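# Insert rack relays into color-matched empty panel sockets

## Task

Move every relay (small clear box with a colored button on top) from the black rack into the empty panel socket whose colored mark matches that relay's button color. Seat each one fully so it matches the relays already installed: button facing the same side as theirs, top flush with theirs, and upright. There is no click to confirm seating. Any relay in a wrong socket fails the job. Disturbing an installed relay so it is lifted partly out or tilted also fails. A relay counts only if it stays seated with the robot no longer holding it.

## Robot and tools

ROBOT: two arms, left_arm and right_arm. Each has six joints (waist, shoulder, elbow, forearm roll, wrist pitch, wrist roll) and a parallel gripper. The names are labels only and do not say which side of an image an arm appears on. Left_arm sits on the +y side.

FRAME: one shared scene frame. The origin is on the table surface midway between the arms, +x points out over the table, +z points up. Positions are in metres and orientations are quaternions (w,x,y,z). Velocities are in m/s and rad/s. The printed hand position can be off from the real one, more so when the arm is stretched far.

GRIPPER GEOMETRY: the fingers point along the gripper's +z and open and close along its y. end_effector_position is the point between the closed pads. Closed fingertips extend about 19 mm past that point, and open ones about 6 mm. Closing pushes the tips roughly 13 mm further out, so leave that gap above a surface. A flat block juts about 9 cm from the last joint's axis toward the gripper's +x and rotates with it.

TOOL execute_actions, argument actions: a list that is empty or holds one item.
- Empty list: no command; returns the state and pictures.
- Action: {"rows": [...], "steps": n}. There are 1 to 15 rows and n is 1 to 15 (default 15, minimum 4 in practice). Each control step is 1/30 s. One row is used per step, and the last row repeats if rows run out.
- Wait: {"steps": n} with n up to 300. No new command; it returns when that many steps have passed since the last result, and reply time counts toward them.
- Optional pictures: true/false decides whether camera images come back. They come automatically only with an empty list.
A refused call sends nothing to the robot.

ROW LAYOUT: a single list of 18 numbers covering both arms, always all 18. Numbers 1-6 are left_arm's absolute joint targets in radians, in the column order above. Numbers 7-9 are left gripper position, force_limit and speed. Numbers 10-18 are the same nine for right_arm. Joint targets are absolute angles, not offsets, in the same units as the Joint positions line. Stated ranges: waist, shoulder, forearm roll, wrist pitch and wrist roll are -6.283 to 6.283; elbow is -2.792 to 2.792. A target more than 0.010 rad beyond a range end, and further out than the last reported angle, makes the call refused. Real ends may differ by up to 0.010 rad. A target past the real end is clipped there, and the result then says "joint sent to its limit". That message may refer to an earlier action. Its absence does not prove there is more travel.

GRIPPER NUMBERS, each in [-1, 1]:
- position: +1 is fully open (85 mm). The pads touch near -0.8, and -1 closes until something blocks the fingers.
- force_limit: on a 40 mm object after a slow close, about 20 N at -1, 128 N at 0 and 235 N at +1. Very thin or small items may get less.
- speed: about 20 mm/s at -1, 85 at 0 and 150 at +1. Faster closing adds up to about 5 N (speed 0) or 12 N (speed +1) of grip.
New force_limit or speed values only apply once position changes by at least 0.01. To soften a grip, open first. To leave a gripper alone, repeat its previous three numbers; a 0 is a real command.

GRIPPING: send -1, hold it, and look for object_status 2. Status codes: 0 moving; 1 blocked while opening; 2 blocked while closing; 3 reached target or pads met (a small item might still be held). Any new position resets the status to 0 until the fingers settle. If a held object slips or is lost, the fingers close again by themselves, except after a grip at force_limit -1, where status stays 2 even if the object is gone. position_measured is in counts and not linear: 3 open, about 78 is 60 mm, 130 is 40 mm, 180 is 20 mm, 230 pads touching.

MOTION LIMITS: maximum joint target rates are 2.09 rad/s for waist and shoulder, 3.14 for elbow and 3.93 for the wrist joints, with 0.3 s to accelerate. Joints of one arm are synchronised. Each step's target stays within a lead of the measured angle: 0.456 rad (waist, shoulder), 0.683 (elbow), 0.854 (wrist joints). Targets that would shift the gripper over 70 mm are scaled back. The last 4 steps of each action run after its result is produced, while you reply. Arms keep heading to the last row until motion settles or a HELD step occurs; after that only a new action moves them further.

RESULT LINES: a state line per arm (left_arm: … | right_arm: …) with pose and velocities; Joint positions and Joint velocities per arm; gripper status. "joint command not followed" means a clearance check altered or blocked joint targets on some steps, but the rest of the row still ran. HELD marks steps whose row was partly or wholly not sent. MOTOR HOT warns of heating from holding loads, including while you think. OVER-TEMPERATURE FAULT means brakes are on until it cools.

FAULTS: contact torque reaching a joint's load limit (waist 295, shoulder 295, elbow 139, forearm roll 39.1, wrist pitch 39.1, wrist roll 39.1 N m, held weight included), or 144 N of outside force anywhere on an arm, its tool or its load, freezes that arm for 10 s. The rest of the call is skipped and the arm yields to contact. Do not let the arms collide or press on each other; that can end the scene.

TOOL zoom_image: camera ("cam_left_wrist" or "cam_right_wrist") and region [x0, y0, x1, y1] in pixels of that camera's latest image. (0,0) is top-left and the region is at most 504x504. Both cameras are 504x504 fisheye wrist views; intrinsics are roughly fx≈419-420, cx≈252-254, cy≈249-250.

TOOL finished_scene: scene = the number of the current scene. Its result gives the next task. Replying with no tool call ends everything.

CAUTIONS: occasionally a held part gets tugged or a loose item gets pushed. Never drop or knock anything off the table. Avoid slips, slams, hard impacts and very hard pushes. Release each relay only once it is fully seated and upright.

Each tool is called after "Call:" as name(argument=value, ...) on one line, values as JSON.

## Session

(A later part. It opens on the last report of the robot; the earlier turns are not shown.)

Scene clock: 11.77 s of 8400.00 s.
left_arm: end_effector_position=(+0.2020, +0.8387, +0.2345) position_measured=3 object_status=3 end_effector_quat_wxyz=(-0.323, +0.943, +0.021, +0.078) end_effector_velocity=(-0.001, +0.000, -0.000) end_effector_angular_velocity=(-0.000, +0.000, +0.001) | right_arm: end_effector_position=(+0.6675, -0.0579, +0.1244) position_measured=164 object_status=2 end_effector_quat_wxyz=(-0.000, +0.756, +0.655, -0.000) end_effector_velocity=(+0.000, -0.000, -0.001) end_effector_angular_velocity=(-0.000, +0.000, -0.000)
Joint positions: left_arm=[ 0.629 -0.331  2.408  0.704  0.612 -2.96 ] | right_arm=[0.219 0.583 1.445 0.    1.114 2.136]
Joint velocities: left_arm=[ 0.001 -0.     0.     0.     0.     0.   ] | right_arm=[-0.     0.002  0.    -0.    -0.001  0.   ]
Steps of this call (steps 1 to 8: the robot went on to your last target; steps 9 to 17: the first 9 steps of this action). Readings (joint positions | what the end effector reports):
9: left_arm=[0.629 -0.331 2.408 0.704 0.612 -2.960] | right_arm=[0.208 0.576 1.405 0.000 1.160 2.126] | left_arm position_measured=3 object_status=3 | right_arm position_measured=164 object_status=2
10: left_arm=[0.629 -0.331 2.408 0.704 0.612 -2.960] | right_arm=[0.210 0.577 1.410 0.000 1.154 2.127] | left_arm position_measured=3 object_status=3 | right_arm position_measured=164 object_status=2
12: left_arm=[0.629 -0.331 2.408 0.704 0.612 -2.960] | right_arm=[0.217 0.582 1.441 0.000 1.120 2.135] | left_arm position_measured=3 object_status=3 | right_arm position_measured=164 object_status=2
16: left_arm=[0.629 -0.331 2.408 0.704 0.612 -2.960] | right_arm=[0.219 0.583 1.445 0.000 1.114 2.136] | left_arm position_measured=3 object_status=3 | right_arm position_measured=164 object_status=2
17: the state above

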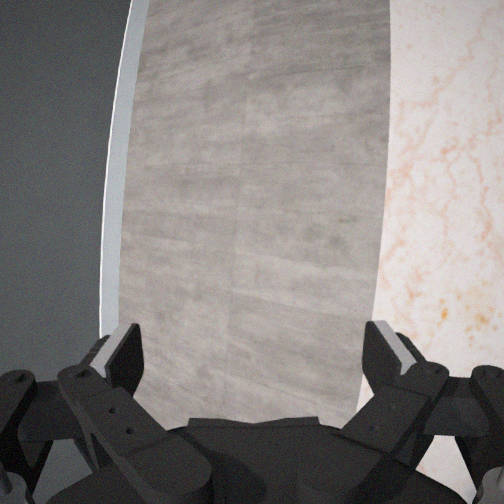

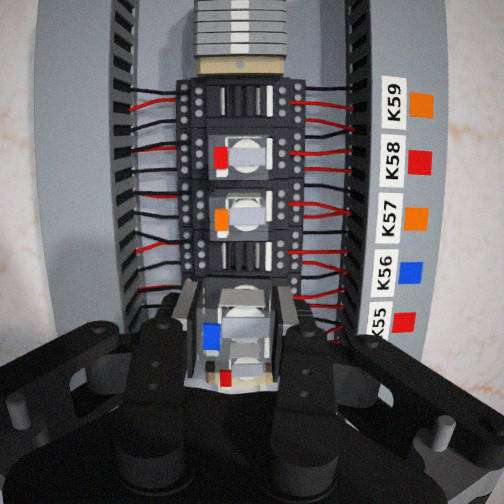

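Call:
execute_actions(actions=[{"rows":[[0.629,-0.331,2.408,0.704,0.612,-2.96,1,0,0,0.2184,0.6084,1.4711,0,1.0621,2.136,-1,-0.4,-0.3]],"steps":13}], pictures=true)

Call:
zoom_image(camera="cam_right_wrist", region=[150,130,330,390])

Scene clock: 12.33 s of 8400.00 s.
left_arm: end_effector_position=(+0.2020, +0.8387, +0.2345) position_measured=3 object_status=3 end_effector_quat_wxyz=(-0.323, +0.943, +0.021, +0.078) end_effector_velocity=(+0.000, -0.000, +0.000) end_effector_angular_velocity=(+0.000, +0.000, -0.001) | right_arm: end_effector_position=(+0.6676, -0.0581, +0.0897) position_measured=164 object_status=2 end_effector_quat_wxyz=(+0.000, +0.756, +0.655, -0.000) end_effector_velocity=(-0.000, +0.000, -0.001) end_effector_angular_velocity=(-0.000, +0.001, +0.000)
Joint positions: left_arm=[ 0.629 -0.331  2.408  0.704  0.612 -2.96 ] | right_arm=[ 0.218  0.609  1.471 -0.     1.062  2.136]
Joint velocities: left_arm=[-0.001 -0.    -0.001  0.     0.001  0.   ] | right_arm=[ 0.     0.001  0.     0.    -0.    -0.   ]
Steps of this call (steps 1 to 4: the last 4 steps of your previous action; steps 5 to 8: the robot went on to your last target; steps 9 to 17: the first 9 steps of this action). Readings (joint positions | what the end effector reports):
9: left_arm=[0.629 -0.331 2.408 0.704 0.612 -2.960] | right_arm=[0.218 0.582 1.445 0.000 1.114 2.136] | left_arm position_measured=3 object_status=3 | right_arm position_measured=164 object_status=2
10: left_arm=[0.629 -0.331 2.408 0.704 0.612 -2.960] | right_arm=[0.218 0.585 1.448 0.000 1.107 2.136] | left_arm position_measured=3 object_status=3 | right_arm position_measured=164 object_status=2
12: left_arm=[0.629 -0.331 2.408 0.704 0.612 -2.960] | right_arm=[0.218 0.605 1.469 -0.000 1.069 2.136] | left_arm position_measured=3 object_status=3 | right_arm position_measured=164 object_status=2
16: left_arm=[0.629 -0.331 2.408 0.704 0.612 -2.960] | right_arm=[0.218 0.609 1.471 -0.000 1.062 2.136] | left_arm position_measured=3 object_status=3 | right_arm position_measured=164 object_status=2
17: the state above

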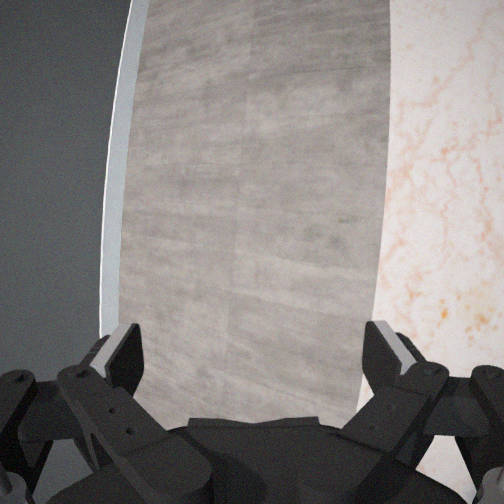

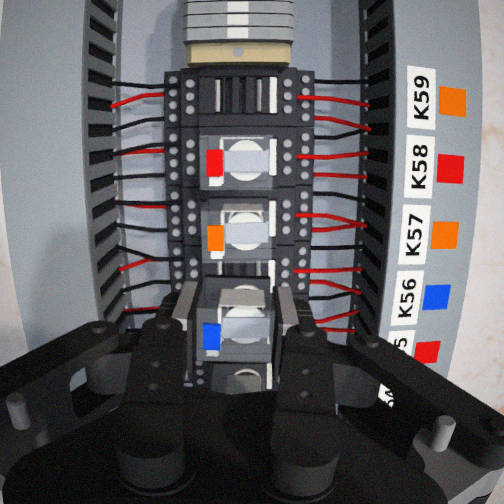

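Region (150, 130, 330, 390) of cam_right_wrist's 504x504 image, scaled by 1.938, with more detail than that image has; it fills the left 349 columns of this view, and the rest is white.

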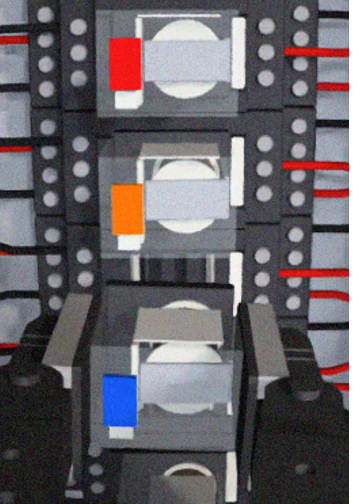

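Call:
execute_actions(actions=[{"rows":[[0.629,-0.331,2.408,0.704,0.612,-2.96,1,0,0,0.2184,0.6108,1.4727,0,1.0581,2.136,-1,-0.4,-0.3],[0.629,-0.331,2.408,0.704,0.612,-2.96,1,0,0,0.2184,0.6132,1.4743,0,1.0540,2.136,-1,-0.4,-0.3],[0.629,-0.331,2.408,0.704,0.612,-2.96,1,0,0,0.2184,0.6156,1.4760,0,1.0500,2.136,-1,-0.4,-0.3],[0.629,-0.331,2.408,0.704,0.612,-2.96,1,0,0,0.2184,0.6180,1.4776,0,1.0460,2.136,-1,-0.4,-0.3],[0.629,-0.331,2.408,0.704,0.612,-2.96,1,0,0,0.2184,0.6204,1.4792,0,1.0420,2.136,-1,-0.4,-0.3],[0.629,-0.331,2.408,0.704,0.612,-2.96,1,0,0,0.2184,0.6229,1.4808,0,1.0379,2.136,-1,-0.4,-0.3]],"steps":12}], pictures=true)

Call:
zoom_image(camera="cam_right_wrist", region=[150,130,330,390])

Scene clock: 12.83 s of 8400.00 s.
left_arm: end_effector_position=(+0.2020, +0.8387, +0.2345) position_measured=3 object_status=3 end_effector_quat_wxyz=(-0.323, +0.943, +0.021, +0.078) end_effector_velocity=(+0.000, +0.000, -0.000) end_effector_angular_velocity=(+0.000, -0.001, -0.000) | right_arm: end_effector_position=(+0.6678, -0.0579, +0.0730) position_measured=164 object_status=2 end_effector_quat_wxyz=(-0.000, +0.756, +0.655, -0.000) end_effector_velocity=(-0.001, -0.002, -0.018) end_effector_angular_velocity=(-0.004, +0.009, -0.001)
Joint positions: left_arm=[ 0.629 -0.331  2.408  0.704  0.612 -2.96 ] | right_arm=[0.218 0.623 1.481 0.    1.038 2.136]
Joint velocities: left_arm=[ 0.001  0.     0.001  0.    -0.002 -0.   ] | right_arm=[-0.001  0.017  0.008 -0.    -0.015  0.   ]
Steps of this call (steps 1 to 4: the last 4 steps of your previous action; steps 5 to 7: the robot went on to your last target; steps 8 to 15: the first 8 steps of this action). Readings (joint positions | what the end effector reports):
8: left_arm=[0.629 -0.331 2.408 0.704 0.612 -2.960] | right_arm=[0.218 0.608 1.471 0.000 1.062 2.136] | left_arm position_measured=3 object_status=3 | right_arm position_measured=164 object_status=2
9: left_arm=[0.629 -0.331 2.408 0.704 0.612 -2.960] | right_arm=[0.218 0.609 1.472 0.000 1.059 2.136] | left_arm position_measured=3 object_status=3 | right_arm position_measured=164 object_status=2
11: left_arm=[0.629 -0.331 2.408 0.704 0.612 -2.960] | right_arm=[0.218 0.614 1.475 0.000 1.052 2.136] | left_arm position_measured=3 object_status=3 | right_arm position_measured=164 object_status=2
15: the state above

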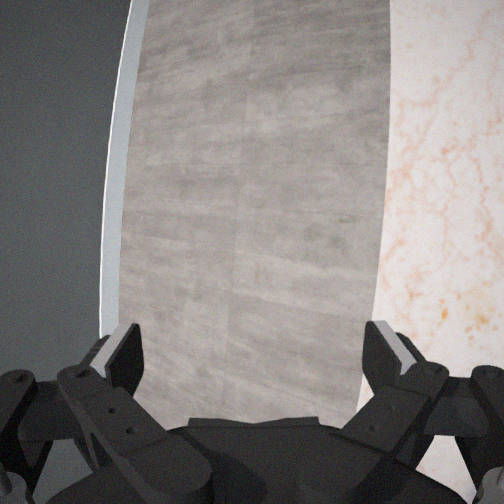

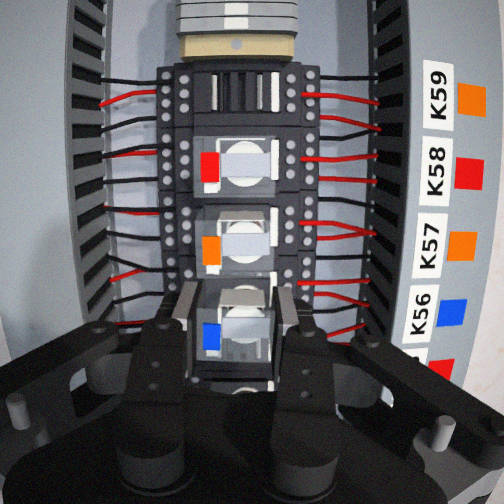

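Region (150, 130, 330, 390) of cam_right_wrist's 504x504 image, scaled by 1.938, with more detail than that image has; it fills the left 349 columns of this view, and the rest is white.

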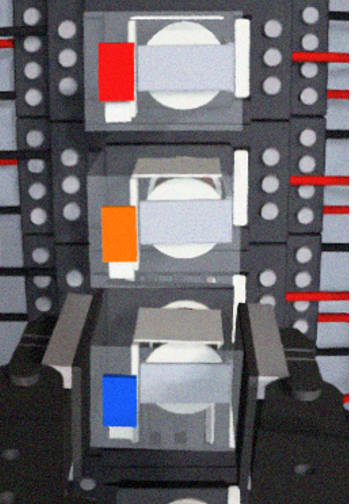

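Call:
execute_actions(actions=[{"rows":[[0.629,-0.331,2.408,0.704,0.612,-2.96,1,0,0,0.2184,0.6243,1.4817,0,1.0356,2.136,-1,-0.4,-0.3],[0.629,-0.331,2.408,0.704,0.612,-2.96,1,0,0,0.2184,0.6257,1.4827,0,1.0333,2.136,-1,-0.4,-0.3],[0.629,-0.331,2.408,0.704,0.612,-2.96,1,0,0,0.2184,0.6270,1.4836,0,1.0310,2.136,-1,-0.4,-0.3],[0.629,-0.331,2.408,0.704,0.612,-2.96,1,0,0,0.2184,0.6284,1.4845,0,1.0287,2.136,-1,-0.4,-0.3],[0.629,-0.331,2.408,0.704,0.612,-2.96,1,0,0,0.2184,0.6298,1.4855,0,1.0264,2.136,-1,-0.4,-0.3],[0.629,-0.331,2.408,0.704,0.612,-2.96,1,0,0,0.2184,0.6311,1.4864,0,1.0241,2.136,-1,-0.4,-0.3],[0.629,-0.331,2.408,0.704,0.612,-2.96,1,0,0,0.2184,0.6325,1.4873,0,1.0218,2.136,-1,-0.4,-0.3]],"steps":14}], pictures=true)

Call:
zoom_image(camera="cam_right_wrist", region=[150,130,330,390])

Scene clock: 13.43 s of 8400.00 s.
left_arm: end_effector_position=(+0.2020, +0.8387, +0.2345) position_measured=3 object_status=3 end_effector_quat_wxyz=(-0.323, +0.943, +0.021, +0.078) end_effector_velocity=(-0.000, +0.001, +0.000) end_effector_angular_velocity=(+0.000, -0.001, +0.001) | right_arm: end_effector_position=(+0.6682, -0.0577, +0.0622) position_measured=164 object_status=2 end_effector_quat_wxyz=(+0.000, +0.756, +0.655, +0.000) end_effector_velocity=(-0.001, -0.001, -0.003) end_effector_angular_velocity=(-0.000, +0.001, -0.001)
Joint positions: left_arm=[ 0.629 -0.331  2.408  0.704  0.612 -2.96 ] | right_arm=[ 0.218  0.632  1.487 -0.     1.022  2.136]
Joint velocities: left_arm=[ 0.002  0.     0.    -0.    -0.002 -0.   ] | right_arm=[-0.001  0.001  0.005  0.    -0.004 -0.   ]
Steps of this call (steps 1 to 4: the last 4 steps of your previous action; steps 5 to 8: the robot went on to your last target; steps 9 to 18: the first 10 steps of this action). Readings (joint positions | what the end effector reports):
9: left_arm=[0.629 -0.331 2.408 0.704 0.612 -2.960] | right_arm=[0.218 0.623 1.481 0.000 1.038 2.136] | left_arm position_measured=3 object_status=3 | right_arm position_measured=164 object_status=2
10: left_arm=[0.629 -0.331 2.408 0.704 0.612 -2.960] | right_arm=[0.218 0.624 1.481 0.000 1.036 2.136] | left_arm position_measured=3 object_status=3 | right_arm position_measured=164 object_status=2
12: left_arm=[0.629 -0.331 2.408 0.704 0.612 -2.960] | right_arm=[0.218 0.626 1.483 0.000 1.032 2.136] | left_arm position_measured=3 object_status=3 | right_arm position_measured=164 object_status=2
16: left_arm=[0.629 -0.331 2.408 0.704 0.612 -2.960] | right_arm=[0.218 0.632 1.487 0.000 1.023 2.136] | left_arm position_measured=3 object_status=3 | right_arm position_measured=164 object_status=2
18: the state above

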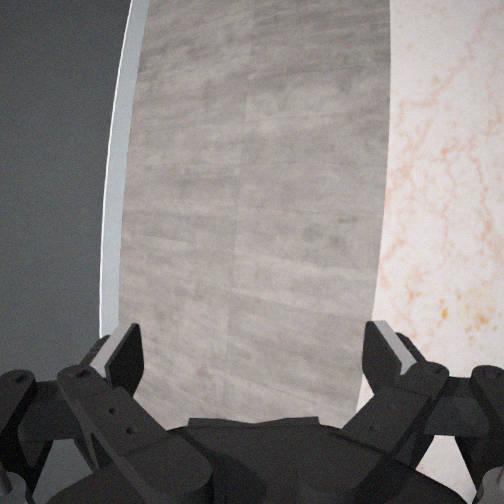

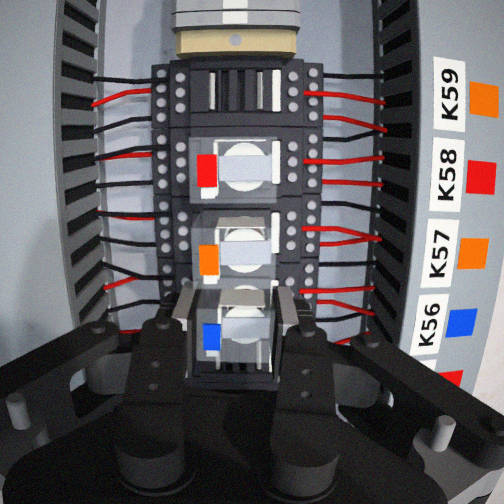

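Region (150, 130, 330, 390) of cam_right_wrist's 504x504 image, scaled by 1.938, with more detail than that image has; it fills the left 349 columns of this view, and the rest is white.

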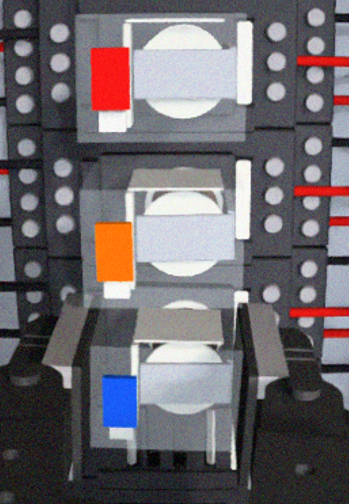

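Call:
execute_actions(actions=[{"rows":[[0.629,-0.331,2.408,0.704,0.612,-2.96,1,0,0,0.2184,0.6337,1.4881,0,1.0198,2.136,-1,-0.4,-0.3],[0.629,-0.331,2.408,0.704,0.612,-2.96,1,0,0,0.2184,0.6337,1.4881,0,1.0198,2.136,-1,-0.4,-0.3],[0.629,-0.331,2.408,0.704,0.612,-2.96,1,0,0,0.2184,0.6349,1.4889,0,1.0178,2.136,-1,-0.4,-0.3]],"steps":12}], pictures=true)

Call:
zoom_image(camera="cam_right_wrist", region=[150,130,330,390])

Scene clock: 23.90 s of 8400.00 s.
left_arm: end_effector_position=(+0.2020, +0.8387, +0.2345) position_measured=3 object_status=3 end_effector_quat_wxyz=(-0.323, +0.943, +0.021, +0.078) end_effector_velocity=(-0.001, +0.000, -0.001) end_effector_angular_velocity=(-0.001, +0.001, +0.001) | right_arm: end_effector_position=(+0.6687, -0.0575, +0.0626) position_measured=164 object_status=2 end_effector_quat_wxyz=(+0.000, +0.756, +0.655, +0.001) end_effector_velocity=(+0.000, -0.000, -0.001) end_effector_angular_velocity=(-0.001, +0.001, -0.000)
Joint positions: left_arm=[ 0.629 -0.331  2.408  0.704  0.612 -2.96 ] | right_arm=[ 0.218  0.632  1.487 -0.     1.022  2.136]
Joint velocities: left_arm=[0.001 0.    0.001 0.    0.    0.001] | right_arm=[-0.001  0.001 -0.    -0.     0.    -0.   ]
FORCE FAULT: contact force on the right arm reached its limit, and that arm stopped for 10 seconds. The contact can be on any part of that arm, not only on its tool. That arm's remaining commands of this call were not run. That arm holds still and accepts commands again. Move the arm away from the contact; if what it grips holds it there, let go first. Pushing or pulling that hard again can fault the arm again.
Kept back: nothing.
The stop of the right arm began at step 14 of this call (marked STOPPED below). From that step on that arm followed nothing that you had sent. 9 of its steps, steps kept back included, did not run and will not run. The other arm was sent all steps of this action in this call, none kept back. Nothing is kept back now, and the robot has no last target.
Steps of this call (steps 1 to 4: the last 4 steps of your previous action; steps 5 to 10: the robot went on to your last target; steps 11 to 18: the first 8 steps of this action; steps 19 to 22: the last 4 steps of this action, not kept back; steps 23 to 314: the stop continued). Readings (joint positions | what the end effector reports):
11: left_arm=[0.629 -0.331 2.408 0.704 0.612 -2.960] | right_arm=[0.218 0.632 1.487 -0.000 1.022 2.136] | left_arm position_measured=3 object_status=3 | right_arm position_measured=164 object_status=2
12: left_arm=[0.629 -0.331 2.408 0.704 0.612 -2.960] | right_arm=[0.218 0.633 1.488 -0.000 1.021 2.136] | left_arm position_measured=3 object_status=3 | right_arm position_measured=164 object_status=2
14: left_arm=[0.629 -0.331 2.408 0.704 0.612 -2.960] | right_arm=[0.218 0.632 1.487 -0.000 1.022 2.136] | left_arm position_measured=3 object_status=3 | right_arm position_measured=164 object_status=2 STOPPED (the right arm)
18: left_arm=[0.629 -0.331 2.408 0.704 0.612 -2.960] | right_arm=[0.218 0.632 1.487 -0.000 1.022 2.136] | left_arm position_measured=3 object_status=3 | right_arm position_measured=164 object_status=2
314: the state above

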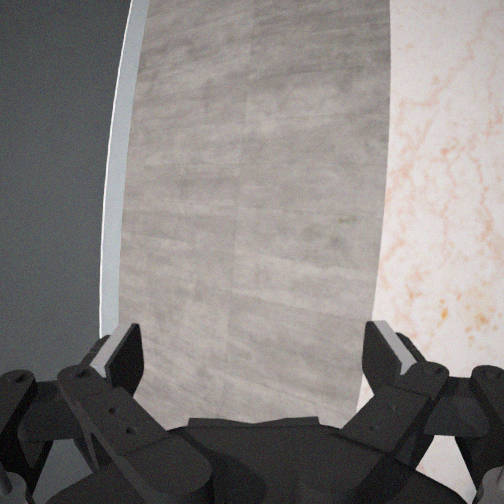

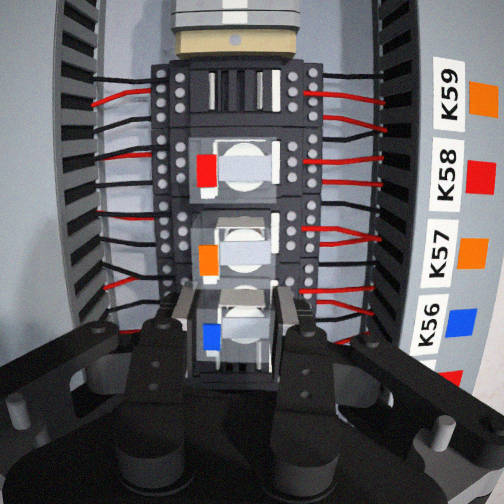

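Region (150, 130, 330, 390) of cam_right_wrist's 504x504 image, scaled by 1.938, with more detail than that image has; it fills the left 349 columns of this view, and the rest is white.

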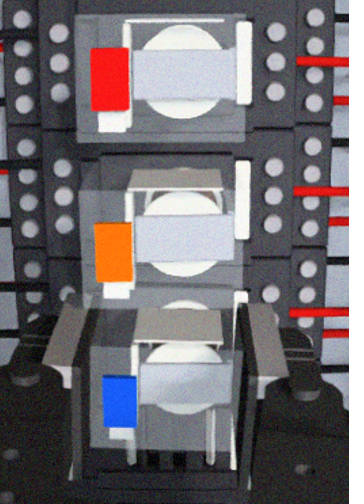

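Call:
execute_actions(actions=[{"rows":[[0.629,-0.331,2.408,0.704,0.612,-2.96,1,0,0,0.218,0.632,1.487,0,1.022,2.136,0.1,-0.4,0],[0.629,-0.331,2.408,0.704,0.612,-2.96,1,0,0,0.218,0.632,1.487,0,1.022,2.136,0.1,-0.4,0],[0.629,-0.331,2.408,0.704,0.612,-2.96,1,0,0,0.218,0.632,1.487,0,1.022,2.136,0.1,-0.4,0],[0.629,-0.331,2.408,0.704,0.612,-2.96,1,0,0,0.218,0.632,1.487,0,1.022,2.136,0.1,-0.4,0],[0.629,-0.331,2.408,0.704,0.612,-2.96,1,0,0,0.218,0.632,1.487,0,1.022,2.136,0.1,-0.4,0],[0.629,-0.331,2.408,0.704,0.612,-2.96,1,0,0,0.218,0.632,1.487,0,1.022,2.136,0.1,-0.4,0],[0.629,-0.331,2.408,0.704,0.612,-2.96,1,0,0,0.218,0.632,1.487,0,1.022,2.136,0.1,-0.4,0],[0.629,-0.331,2.408,0.704,0.612,-2.96,1,0,0,0.2184,0.5822,1.4453,0,1.1141,2.136,0.1,-0.4,0]],"steps":15}])

Call:
execute_actions(actions=[{"steps":8}], pictures=true)

Call:
zoom_image(camera="cam_right_wrist", region=[150,130,330,390])

Scene clock: 24.67 s of 8400.00 s.
left_arm: end_effector_position=(+0.2020, +0.8387, +0.2345) position_measured=3 object_status=3 end_effector_quat_wxyz=(-0.323, +0.943, +0.021, +0.078) end_effector_velocity=(-0.001, -0.000, -0.001) end_effector_angular_velocity=(-0.001, +0.002, +0.002) | right_arm: end_effector_position=(+0.6683, -0.0580, +0.1003) position_measured=118 object_status=0 end_effector_quat_wxyz=(-0.000, +0.756, +0.655, -0.001) end_effector_velocity=(+0.018, +0.013, +0.644) end_effector_angular_velocity=(+0.045, -0.088, +0.001)
Joint positions: left_arm=[ 0.629 -0.331  2.408  0.704  0.612 -2.96 ] | right_arm=[ 0.218  0.602  1.461 -0.     1.08   2.136]
Joint velocities: left_arm=[ 0.001  0.     0.001 -0.     0.001  0.   ] | right_arm=[ 0.004 -0.505 -0.442  0.006  0.847  0.   ]
Steps of this call (steps 1 to 12: nothing new was sent; steps 13 to 23: the first 11 steps of this action). Readings (joint positions | what the end effector reports):
13: left_arm=[0.629 -0.331 2.408 0.704 0.612 -2.960] | right_arm=[0.218 0.632 1.487 -0.000 1.022 2.136] | left_arm position_measured=3 object_status=3 | right_arm position_measured=164 object_status=0
14: left_arm=[0.629 -0.331 2.408 0.704 0.612 -2.960] | right_arm=[0.218 0.632 1.487 -0.000 1.022 2.136] | left_arm position_measured=3 object_status=3 | right_arm position_measured=164 object_status=0
16: left_arm=[0.629 -0.331 2.408 0.704 0.612 -2.960] | right_arm=[0.218 0.632 1.487 -0.000 1.022 2.136] | left_arm position_measured=3 object_status=3 | right_arm position_measured=155 object_status=0
20: left_arm=[0.629 -0.331 2.408 0.704 0.612 -2.960] | right_arm=[0.218 0.632 1.487 -0.000 1.022 2.136] | left_arm position_measured=3 object_status=3 | right_arm position_measured=127 object_status=0
23: the state above

Scene clock: 24.93 s of 8400.00 s.
left_arm: end_effector_position=(+0.2020, +0.8387, +0.2345) position_measured=3 object_status=3 end_effector_quat_wxyz=(-0.323, +0.943, +0.021, +0.078) end_effector_velocity=(+0.000, -0.000, -0.000) end_effector_angular_velocity=(-0.000, -0.000, +0.000) | right_arm: end_effector_position=(+0.6674, -0.0581, +0.1247) position_measured=117 object_status=3 end_effector_quat_wxyz=(-0.000, +0.756, +0.655, +0.000) end_effector_velocity=(+0.002, -0.000, -0.001) end_effector_angular_velocity=(-0.001, +0.000, -0.001)
Joint positions: left_arm=[ 0.629 -0.331  2.408  0.704  0.612 -2.96 ] | right_arm=[0.218 0.582 1.445 0.    1.114 2.136]
Joint velocities: left_arm=[-0.     0.     0.     0.    -0.    -0.001] | right_arm=[-0.001  0.003 -0.003 -0.001  0.    -0.   ]
Kept back: nothing.
Steps of this call (steps 1 to 4: the last 4 steps of your previous action; steps 5 to 8: the robot went on to your last target). Readings (joint positions | what the end effector reports):
1: left_arm=[0.629 -0.331 2.408 0.704 0.612 -2.960] | right_arm=[0.218 0.588 1.449 0.000 1.103 2.136] | left_arm position_measured=3 object_status=3 | right_arm position_measured=117 object_status=0
2: left_arm=[0.629 -0.331 2.408 0.704 0.612 -2.960] | right_arm=[0.218 0.582 1.445 0.000 1.112 2.136] | left_arm position_measured=3 object_status=3 | right_arm position_measured=117 object_status=0
4: left_arm=[0.629 -0.331 2.408 0.704 0.612 -2.960] | right_arm=[0.218 0.582 1.446 0.000 1.114 2.136] | left_arm position_measured=3 object_status=3 | right_arm position_measured=117 object_status=0
8: the state above

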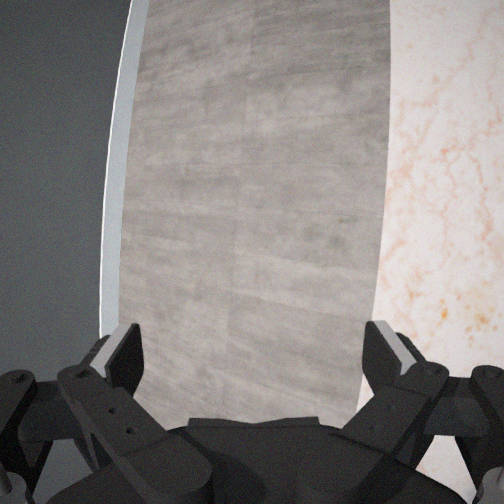

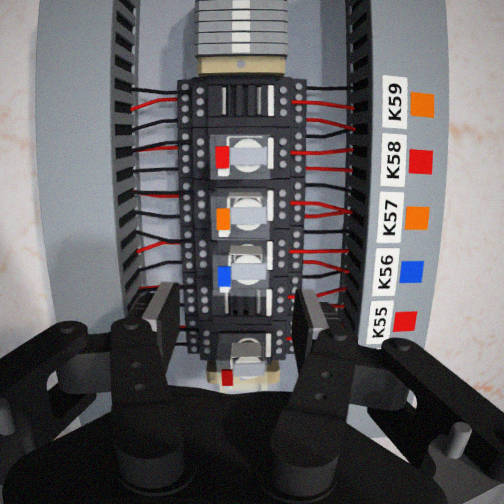

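Region (150, 130, 330, 390) of cam_right_wrist's 504x504 image, scaled by 1.938, with more detail than that image has; it fills the left 349 columns of this view, and the rest is white.

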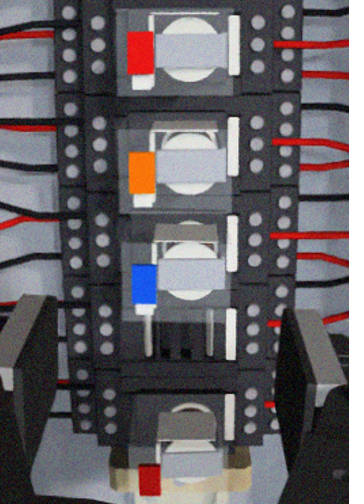

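Call:
execute_actions(actions=[{"rows":[[0.629,-0.331,2.408,0.704,0.612,-2.96,1,0,0,-0.0554,0.4924,1.5821,0,1.0671,-1.4222,0.1,-0.4,0]],"steps":15}])

Call:
execute_actions(actions=[{"steps":32}], pictures=true)

Scene clock: 25.63 s of 8400.00 s.
left_arm: end_effector_position=(+0.2020, +0.8387, +0.2345) position_measured=3 object_status=3 end_effector_quat_wxyz=(-0.323, +0.943, +0.021, +0.078) end_effector_velocity=(-0.001, +0.000, -0.000) end_effector_angular_velocity=(-0.000, +0.000, +0.001) | right_arm: end_effector_position=(+0.6837, -0.1768, +0.1275) position_measured=117 object_status=3 end_effector_quat_wxyz=(-0.000, +0.611, +0.792, -0.000) end_effector_velocity=(+0.023, -0.393, +0.010) end_effector_angular_velocity=(+0.003, -0.002, +2.031)
Joint positions: left_arm=[ 0.629 -0.331  2.408  0.704  0.612 -2.96 ] | right_arm=[ 0.077  0.536  1.516 -0.     1.09   1.594]
Joint velocities: left_arm=[ 0.001 -0.     0.    -0.     0.    -0.   ] | right_arm=[-0.473 -0.157  0.236  0.001 -0.082 -2.504]
Steps of this call (steps 1 to 10: the robot went on to your last target; steps 11 to 21: the first 11 steps of this action). Readings (joint positions | what the end effector reports):
11: left_arm=[0.629 -0.331 2.408 0.704 0.612 -2.960] | right_arm=[0.218 0.582 1.445 -0.000 1.114 2.136] | left_arm position_measured=3 object_status=3 | right_arm position_measured=117 object_status=3
12: left_arm=[0.629 -0.331 2.408 0.704 0.612 -2.960] | right_arm=[0.216 0.582 1.446 0.000 1.114 2.129] | left_arm position_measured=3 object_status=3 | right_arm position_measured=117 object_status=3
14: left_arm=[0.629 -0.331 2.408 0.704 0.612 -2.960] | right_arm=[0.199 0.576 1.455 0.000 1.111 2.073] | left_arm position_measured=3 object_status=3 | right_arm position_measured=117 object_status=3
18: left_arm=[0.629 -0.331 2.408 0.704 0.612 -2.960] | right_arm=[0.127 0.553 1.491 -0.000 1.099 1.826] | left_arm position_measured=3 object_status=3 | right_arm position_measured=117 object_status=3
21: the state above

Scene clock: 26.70 s of 8400.00 s.
left_arm: end_effector_position=(+0.2020, +0.8387, +0.2345) position_measured=3 object_status=3 end_effector_quat_wxyz=(-0.323, +0.943, +0.021, +0.078) end_effector_velocity=(-0.001, -0.000, -0.000) end_effector_angular_velocity=(-0.001, +0.003, -0.000) | right_arm: end_effector_position=(+0.6820, -0.2850, +0.1299) position_measured=117 object_status=3 end_effector_quat_wxyz=(-0.000, -0.707, +0.707, -0.000) end_effector_velocity=(-0.000, -0.000, +0.000) end_effector_angular_velocity=(+0.000, -0.000, +0.002)
Joint positions: left_arm=[ 0.629 -0.331  2.408  0.704  0.612 -2.96 ] | right_arm=[-0.055  0.492  1.582 -0.     1.067 -1.422]
Joint velocities: left_arm=[ 0.    -0.     0.001 -0.     0.002  0.002] | right_arm=[-0.    -0.001  0.     0.    -0.    -0.003]
Kept back: nothing.
Steps of this call (steps 1 to 4: the last 4 steps of your previous action; steps 5 to 32: the robot went on to your last target). Readings (joint positions | what the end effector reports):
1: left_arm=[0.629 -0.331 2.408 0.704 0.612 -2.960] | right_arm=[0.061 0.531 1.524 -0.000 1.087 1.506] | left_arm position_measured=3 object_status=3 | right_arm position_measured=117 object_status=3
2: left_arm=[0.629 -0.331 2.408 0.704 0.612 -2.960] | right_arm=[0.046 0.526 1.531 -0.000 1.085 1.412] | left_arm position_measured=3 object_status=3 | right_arm position_measured=117 object_status=3
4: left_arm=[0.629 -0.331 2.408 0.704 0.612 -2.960] | right_arm=[0.018 0.517 1.545 -0.000 1.080 1.198] | left_arm position_measured=3 object_status=3 | right_arm position_measured=117 object_status=3
8: left_arm=[0.629 -0.331 2.408 0.704 0.612 -2.960] | right_arm=[-0.025 0.503 1.567 -0.000 1.072 0.691] | left_arm position_measured=3 object_status=3 | right_arm position_measured=117 object_status=3
32: the state above

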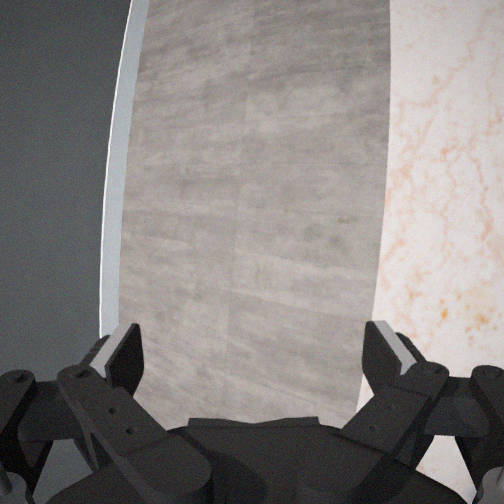

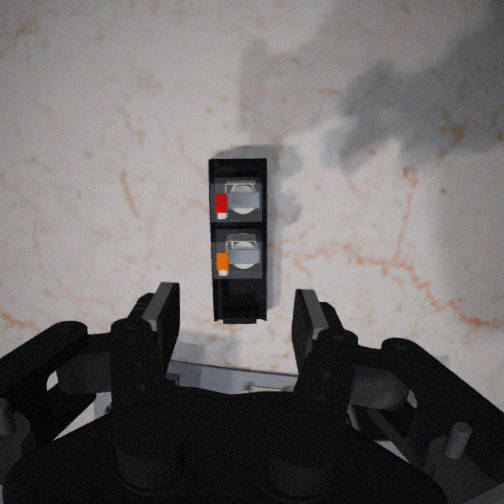

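Call:
execute_actions(actions=[{"rows":[[0.629,-0.331,2.408,0.704,0.612,-2.96,1,0,0,-0.056,0.5719,1.6368,0,0.9329,-1.4228,0.1,-0.4,0]],"steps":15}], pictures=true)

Scene clock: 27.27 s of 8400.00 s.
left_arm: end_effector_position=(+0.2020, +0.8387, +0.2345) position_measured=3 object_status=3 end_effector_quat_wxyz=(-0.323, +0.943, +0.021, +0.078) end_effector_velocity=(-0.000, -0.000, -0.000) end_effector_angular_velocity=(-0.000, -0.000, -0.000) | right_arm: end_effector_position=(+0.6841, -0.2852, +0.0417) position_measured=117 object_status=3 end_effector_quat_wxyz=(-0.000, -0.707, +0.707, +0.000) end_effector_velocity=(+0.001, -0.000, +0.002) end_effector_angular_velocity=(+0.000, -0.004, +0.000)
Joint positions: left_arm=[ 0.629 -0.331  2.408  0.704  0.612 -2.96 ] | right_arm=[-0.056  0.572  1.637 -0.     0.933 -1.423]
Joint velocities: left_arm=[-0.     0.     0.001  0.    -0.    -0.001] | right_arm=[-0.    -0.003  0.    -0.    -0.001 -0.   ]
Steps of this call (steps 1 to 6: the robot went on to your last target; steps 7 to 17: the first 11 steps of this action). Readings (joint positions | what the end effector reports):
7: left_arm=[0.629 -0.331 2.408 0.704 0.612 -2.960] | right_arm=[-0.055 0.492 1.582 -0.000 1.067 -1.422] | left_arm position_measured=3 object_status=3 | right_arm position_measured=117 object_status=3
8: left_arm=[0.629 -0.331 2.408 0.704 0.612 -2.960] | right_arm=[-0.055 0.495 1.584 0.000 1.060 -1.422] | left_arm position_measured=3 object_status=3 | right_arm position_measured=117 object_status=3
10: left_arm=[0.629 -0.331 2.408 0.704 0.612 -2.960] | right_arm=[-0.056 0.524 1.605 0.000 1.011 -1.422] | left_arm position_measured=3 object_status=3 | right_arm position_measured=117 object_status=3
14: left_arm=[0.629 -0.331 2.408 0.704 0.612 -2.960] | right_arm=[-0.056 0.572 1.637 -0.000 0.934 -1.423] | left_arm position_measured=3 object_status=3 | right_arm position_measured=117 object_status=3
17: the state above

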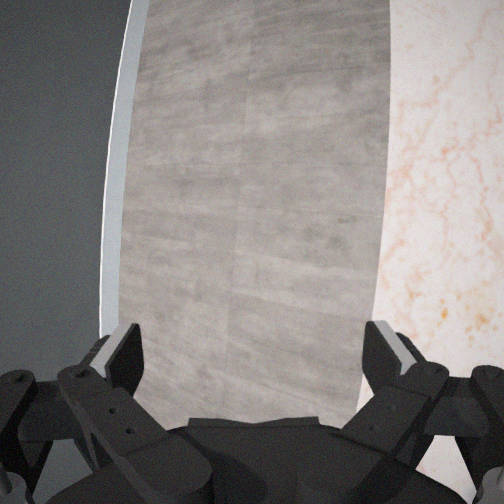

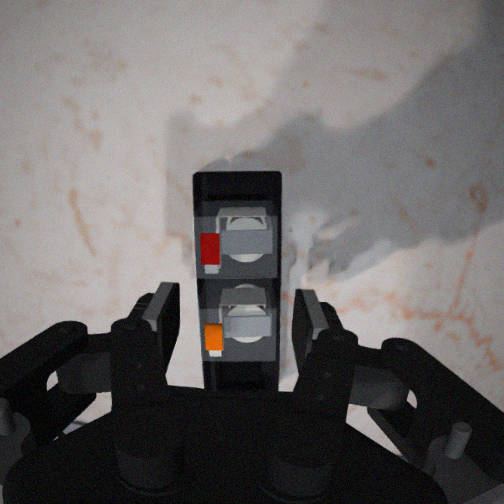

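Call:
execute_actions(actions=[{"rows":[[0.629,-0.331,2.408,0.704,0.612,-2.96,1,0,0,-0.056,0.5719,1.6368,0,0.9329,-1.4228,-1,-0.4,-0.3]],"steps":15}])

Call:
execute_actions(actions=[{"steps":5}], pictures=true)

Call:
zoom_image(camera="cam_right_wrist", region=[150,130,330,390])

Scene clock: 27.77 s of 8400.00 s.
left_arm: end_effector_position=(+0.2020, +0.8387, +0.2345) position_measured=3 object_status=3 end_effector_quat_wxyz=(-0.323, +0.943, +0.021, +0.078) end_effector_velocity=(+0.001, -0.000, +0.000) end_effector_angular_velocity=(+0.000, -0.000, -0.001) | right_arm: end_effector_position=(+0.6840, -0.2851, +0.0418) position_measured=162 object_status=0 end_effector_quat_wxyz=(+0.000, -0.707, +0.707, -0.000) end_effector_velocity=(+0.000, -0.001, +0.000) end_effector_angular_velocity=(-0.000, -0.000, -0.001)
Joint positions: left_arm=[ 0.629 -0.331  2.408  0.704  0.612 -2.96 ] | right_arm=[-0.056  0.572  1.637 -0.     0.933 -1.423]
Joint velocities: left_arm=[-0.001  0.    -0.    -0.    -0.001  0.   ] | right_arm=[-0.001 -0.    -0.    -0.    -0.     0.   ]
Steps of this call (steps 1 to 4: the last 4 steps of your previous action; steps 5 to 15: the first 11 steps of this action). Readings (joint positions | what the end effector reports):
5: left_arm=[0.629 -0.331 2.408 0.704 0.612 -2.960] | right_arm=[-0.056 0.572 1.637 -0.000 0.933 -1.423] | left_arm position_measured=3 object_status=3 | right_arm position_measured=117 object_status=0
6: left_arm=[0.629 -0.331 2.408 0.704 0.612 -2.960] | right_arm=[-0.056 0.572 1.637 -0.000 0.933 -1.423] | left_arm position_measured=3 object_status=3 | right_arm position_measured=117 object_status=0
8: left_arm=[0.629 -0.331 2.408 0.704 0.612 -2.960] | right_arm=[-0.056 0.572 1.637 -0.000 0.933 -1.423] | left_arm position_measured=3 object_status=3 | right_arm position_measured=124 object_status=0
12: left_arm=[0.629 -0.331 2.408 0.704 0.612 -2.960] | right_arm=[-0.056 0.572 1.637 -0.000 0.933 -1.423] | left_arm position_measured=3 object_status=3 | right_arm position_measured=146 object_status=0
15: the state above

Scene clock: 27.93 s of 8400.00 s.
left_arm: end_effector_position=(+0.2020, +0.8387, +0.2345) position_measured=3 object_status=3 end_effector_quat_wxyz=(-0.323, +0.943, +0.021, +0.078) end_effector_velocity=(-0.000, -0.000, -0.000) end_effector_angular_velocity=(+0.000, +0.000, -0.001) | right_arm: end_effector_position=(+0.6840, -0.2851, +0.0418) position_measured=164 object_status=0 end_effector_quat_wxyz=(+0.000, -0.707, +0.707, -0.000) end_effector_velocity=(+0.000, -0.000, +0.000) end_effector_angular_velocity=(+0.000, -0.000, -0.001)
Joint positions: left_arm=[ 0.629 -0.331  2.408  0.704  0.612 -2.96 ] | right_arm=[-0.056  0.572  1.637 -0.     0.933 -1.423]
Joint velocities: left_arm=[ 0.001 -0.     0.001  0.    -0.001  0.001] | right_arm=[-0.001 -0.    -0.     0.    -0.    -0.   ]
Kept back: nothing.
Steps of this call (steps 1 to 4: the last 4 steps of your previous action; step 5: the robot went on to your last target). Readings (joint positions | what the end effector reports):
1: left_arm=[0.629 -0.331 2.408 0.704 0.612 -2.960] | right_arm=[-0.056 0.572 1.637 -0.000 0.933 -1.423] | left_arm position_measured=3 object_status=3 | right_arm position_measured=164 object_status=0
2: left_arm=[0.629 -0.331 2.408 0.704 0.612 -2.960] | right_arm=[-0.056 0.572 1.637 -0.000 0.933 -1.423] | left_arm position_measured=3 object_status=3 | right_arm position_measured=164 object_status=0
4: left_arm=[0.629 -0.331 2.408 0.704 0.612 -2.960] | right_arm=[-0.056 0.572 1.637 -0.000 0.933 -1.423] | left_arm position_measured=3 object_status=3 | right_arm position_measured=164 object_status=0
5: the state above

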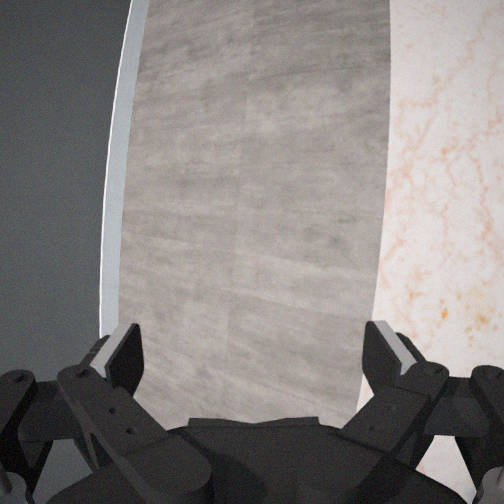

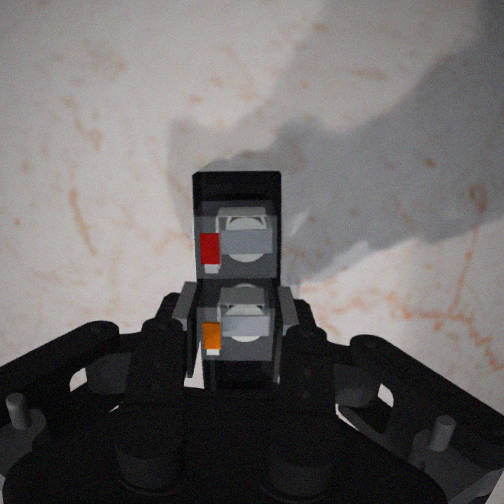

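Region (150, 130, 330, 390) of cam_right_wrist's 504x504 image, scaled by 1.938, with more detail than that image has; it fills the left 349 columns of this view, and the rest is white.

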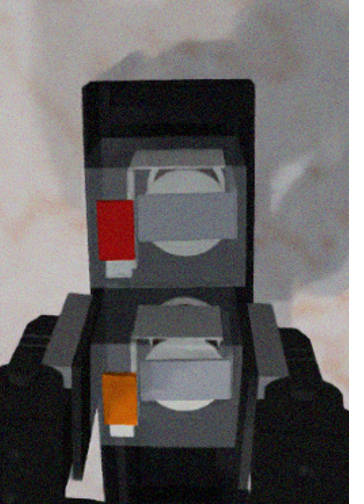

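Call:
execute_actions(actions=[{"rows":[[0.629,-0.331,2.408,0.704,0.612,-2.96,1,0,0,-0.056,0.56,1.63,0,0.9516,-1.4228,-1,-0.4,-0.3],[0.629,-0.331,2.408,0.704,0.612,-2.96,1,0,0,-0.056,0.55,1.623,0,0.9686,-1.4228,-1,-0.4,-0.3],[0.629,-0.331,2.408,0.704,0.612,-2.96,1,0,0,-0.056,0.4952,1.5776,0,1.0688,-1.4228,-1,-0.4,-0.3],[0.629,-0.331,2.408,0.704,0.612,-2.96,1,0,0,-0.056,0.4952,1.5776,0,1.0688,-1.4228,-1,-0.4,-0.3],[0.629,-0.331,2.408,0.704,0.612,-2.96,1,0,0,-0.056,0.4952,1.5776,0,1.0688,-1.4228,-1,-0.4,-0.3],[0.629,-0.331,2.408,0.704,0.612,-2.96,1,0,0,-0.056,0.4952,1.5776,0,1.0688,-1.4228,-1,-0.4,-0.3],[0.629,-0.331,2.408,0.704,0.612,-2.96,1,0,0,-0.056,0.4952,1.5776,0,1.0688,-1.4228,-1,-0.4,-0.3],[0.629,-0.331,2.408,0.704,0.612,-2.96,1,0,0,-0.056,0.4952,1.5776,0,1.0688,-1.4228,-1,-0.4,-0.3],[0.629,-0.331,2.408,0.704,0.612,-2.96,1,0,0,-0.056,0.4952,1.5776,0,1.0688,-1.4228,-1,-0.4,-0.3],[0.629,-0.331,2.408,0.704,0.612,-2.96,1,0,0,-0.056,0.4952,1.5776,0,1.0688,-1.4228,-1,-0.4,-0.3],[0.629,-0.331,2.408,0.704,0.612,-2.96,1,0,0,0.2988,0.6553,1.3104,0,1.1759,2.2168,-1,-0.4,-0.3]],"steps":15}])

Call:
execute_actions(actions=[{"steps":42}], pictures=true)

Scene clock: 28.77 s of 8400.00 s.
left_arm: end_effector_position=(+0.2020, +0.8387, +0.2345) position_measured=3 object_status=3 end_effector_quat_wxyz=(-0.323, +0.943, +0.021, +0.078) end_effector_velocity=(-0.000, -0.000, -0.000) end_effector_angular_velocity=(-0.000, -0.001, +0.001) | right_arm: end_effector_position=(+0.6838, -0.2850, +0.1300) position_measured=164 object_status=2 end_effector_quat_wxyz=(+0.000, -0.707, +0.707, -0.000) end_effector_velocity=(+0.001, +0.012, -0.006) end_effector_angular_velocity=(-0.005, +0.011, +0.007)
Joint positions: left_arm=[ 0.629 -0.331  2.408  0.704  0.612 -2.96 ] | right_arm=[-0.056  0.495  1.578  0.     1.069 -1.423]
Joint velocities: left_arm=[ 0.001 -0.     0.001 -0.    -0.001 -0.001] | right_arm=[ 0.017  0.014 -0.01  -0.003  0.008  0.011]
Steps of this call (steps 1 to 14: the robot went on to your last target; steps 15 to 25: the first 11 steps of this action). Readings (joint positions | what the end effector reports):
15: left_arm=[0.629 -0.331 2.408 0.704 0.612 -2.960] | right_arm=[-0.056 0.572 1.637 0.000 0.933 -1.423] | left_arm position_measured=3 object_status=3 | right_arm position_measured=164 object_status=2
16: left_arm=[0.629 -0.331 2.408 0.704 0.612 -2.960] | right_arm=[-0.056 0.569 1.635 0.000 0.938 -1.423] | left_arm position_measured=3 object_status=3 | right_arm position_measured=164 object_status=2
18: left_arm=[0.629 -0.331 2.408 0.704 0.612 -2.960] | right_arm=[-0.056 0.546 1.619 0.000 0.977 -1.423] | left_arm position_measured=3 object_status=3 | right_arm position_measured=164 object_status=2
22: left_arm=[0.629 -0.331 2.408 0.704 0.612 -2.960] | right_arm=[-0.056 0.495 1.578 0.000 1.067 -1.423] | left_arm position_measured=3 object_status=3 | right_arm position_measured=164 object_status=2
25: the state above

Scene clock: 30.17 s of 8400.00 s.
left_arm: end_effector_position=(+0.2020, +0.8387, +0.2345) position_measured=3 object_status=3 end_effector_quat_wxyz=(-0.323, +0.943, +0.021, +0.078) end_effector_velocity=(-0.000, +0.000, +0.000) end_effector_angular_velocity=(-0.000, -0.000, +0.002) | right_arm: end_effector_position=(+0.6796, +0.0260, +0.1298) position_measured=164 object_status=2 end_effector_quat_wxyz=(-0.000, +0.755, +0.655, -0.000) end_effector_velocity=(+0.001, -0.001, +0.000) end_effector_angular_velocity=(+0.000, -0.000, -0.097)
Joint positions: left_arm=[ 0.629 -0.331  2.408  0.704  0.612 -2.96 ] | right_arm=[ 0.299  0.655  1.31  -0.     1.176  2.215]
Joint velocities: left_arm=[ 0.001  0.    -0.001  0.     0.001 -0.001] | right_arm=[-0.001 -0.    -0.     0.     0.     0.096]
Kept back: nothing.
Steps of this call (steps 1 to 4: the last 4 steps of your previous action; steps 5 to 42: the robot went on to your last target). Readings (joint positions | what the end effector reports):
1: left_arm=[0.629 -0.331 2.408 0.704 0.612 -2.960] | right_arm=[-0.053 0.496 1.576 -0.000 1.070 -1.416] | left_arm position_measured=3 object_status=3 | right_arm position_measured=164 object_status=2
2: left_arm=[0.629 -0.331 2.408 0.704 0.612 -2.960] | right_arm=[-0.045 0.500 1.569 -0.000 1.072 -1.395] | left_arm position_measured=3 object_status=3 | right_arm position_measured=164 object_status=2
4: left_arm=[0.629 -0.331 2.408 0.704 0.612 -2.960] | right_arm=[-0.010 0.516 1.543 -0.000 1.083 -1.311] | left_arm position_measured=3 object_status=3 | right_arm position_measured=164 object_status=2
8: left_arm=[0.629 -0.331 2.408 0.704 0.612 -2.960] | right_arm=[0.069 0.551 1.484 -0.000 1.106 -1.088] | left_arm position_measured=3 object_status=3 | right_arm position_measured=164 object_status=2
42: the state above

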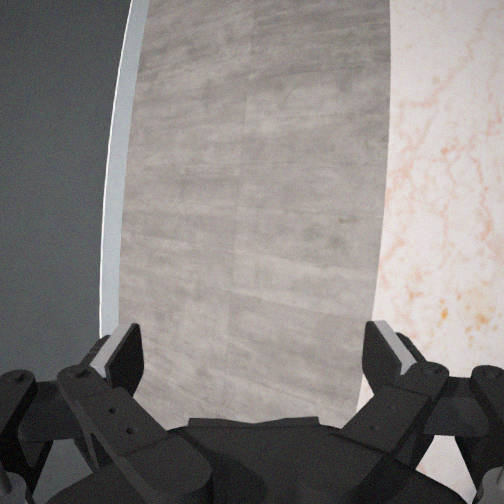

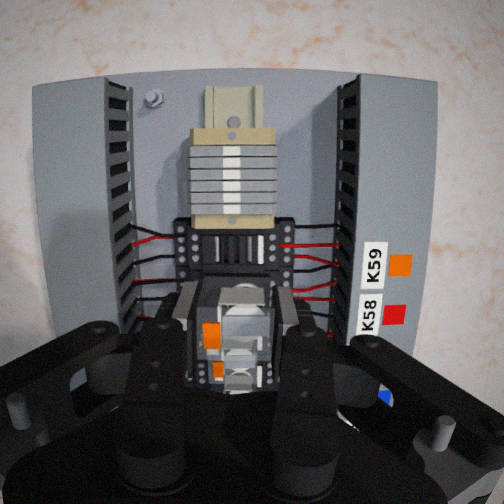

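Call:
execute_actions(actions=[{"rows":[[0.629,-0.331,2.408,0.704,0.612,-2.96,1,0,0,0.3023,0.6628,1.3367,0,1.1421,2.2203,-1,-0.4,-0.3]],"steps":13}], pictures=true)

Call:
zoom_image(camera="cam_right_wrist", region=[150,180,330,400])

Scene clock: 30.83 s of 8400.00 s.
left_arm: end_effector_position=(+0.2020, +0.8387, +0.2345) position_measured=3 object_status=3 end_effector_quat_wxyz=(-0.323, +0.943, +0.021, +0.078) end_effector_velocity=(-0.000, +0.000, -0.000) end_effector_angular_velocity=(-0.000, -0.000, +0.001) | right_arm: end_effector_position=(+0.6746, +0.0268, +0.1094) position_measured=164 object_status=2 end_effector_quat_wxyz=(-0.000, +0.756, +0.655, -0.000) end_effector_velocity=(+0.000, +0.000, -0.000) end_effector_angular_velocity=(+0.000, -0.001, +0.000)
Joint positions: left_arm=[ 0.629 -0.331  2.408  0.704  0.612 -2.96 ] | right_arm=[ 0.302  0.663  1.337 -0.     1.142  2.22 ]
Joint velocities: left_arm=[ 0.001  0.     0.    -0.    -0.    -0.001] | right_arm=[ 0.     0.     0.    -0.    -0.001  0.   ]
Steps of this call (steps 1 to 11: the robot went on to your last target; steps 12 to 20: the first 9 steps of this action). Readings (joint positions | what the end effector reports):
12: left_arm=[0.629 -0.331 2.408 0.704 0.612 -2.960] | right_arm=[0.299 0.655 1.310 -0.000 1.176 2.217] | left_arm position_measured=3 object_status=3 | right_arm position_measured=164 object_status=2
13: left_arm=[0.629 -0.331 2.408 0.704 0.612 -2.960] | right_arm=[0.299 0.657 1.315 0.000 1.169 2.218] | left_arm position_measured=3 object_status=3 | right_arm position_measured=164 object_status=2
15: left_arm=[0.629 -0.331 2.408 0.704 0.612 -2.960] | right_arm=[0.302 0.663 1.337 0.000 1.144 2.220] | left_arm position_measured=3 object_status=3 | right_arm position_measured=164 object_status=2
19: left_arm=[0.629 -0.331 2.408 0.704 0.612 -2.960] | right_arm=[0.302 0.663 1.337 -0.000 1.142 2.220] | left_arm position_measured=3 object_status=3 | right_arm position_measured=164 object_status=2
20: the state above

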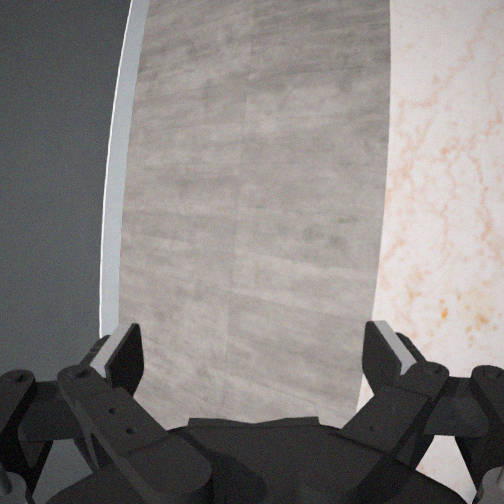

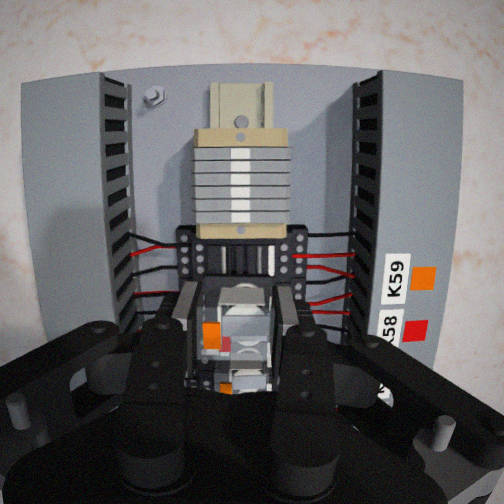

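Region (150, 180, 330, 400) of cam_right_wrist's 504x504 image, scaled by 2.291, with more detail than that image has; it fills the left 412 columns of this view, and the rest is white.

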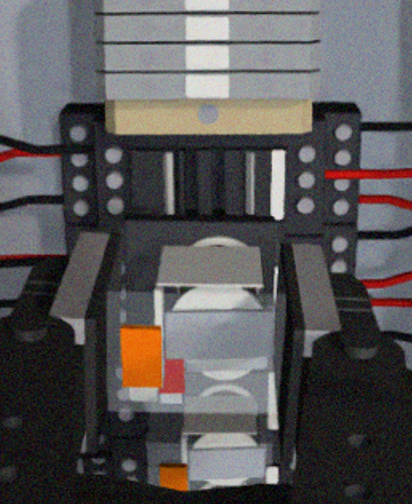

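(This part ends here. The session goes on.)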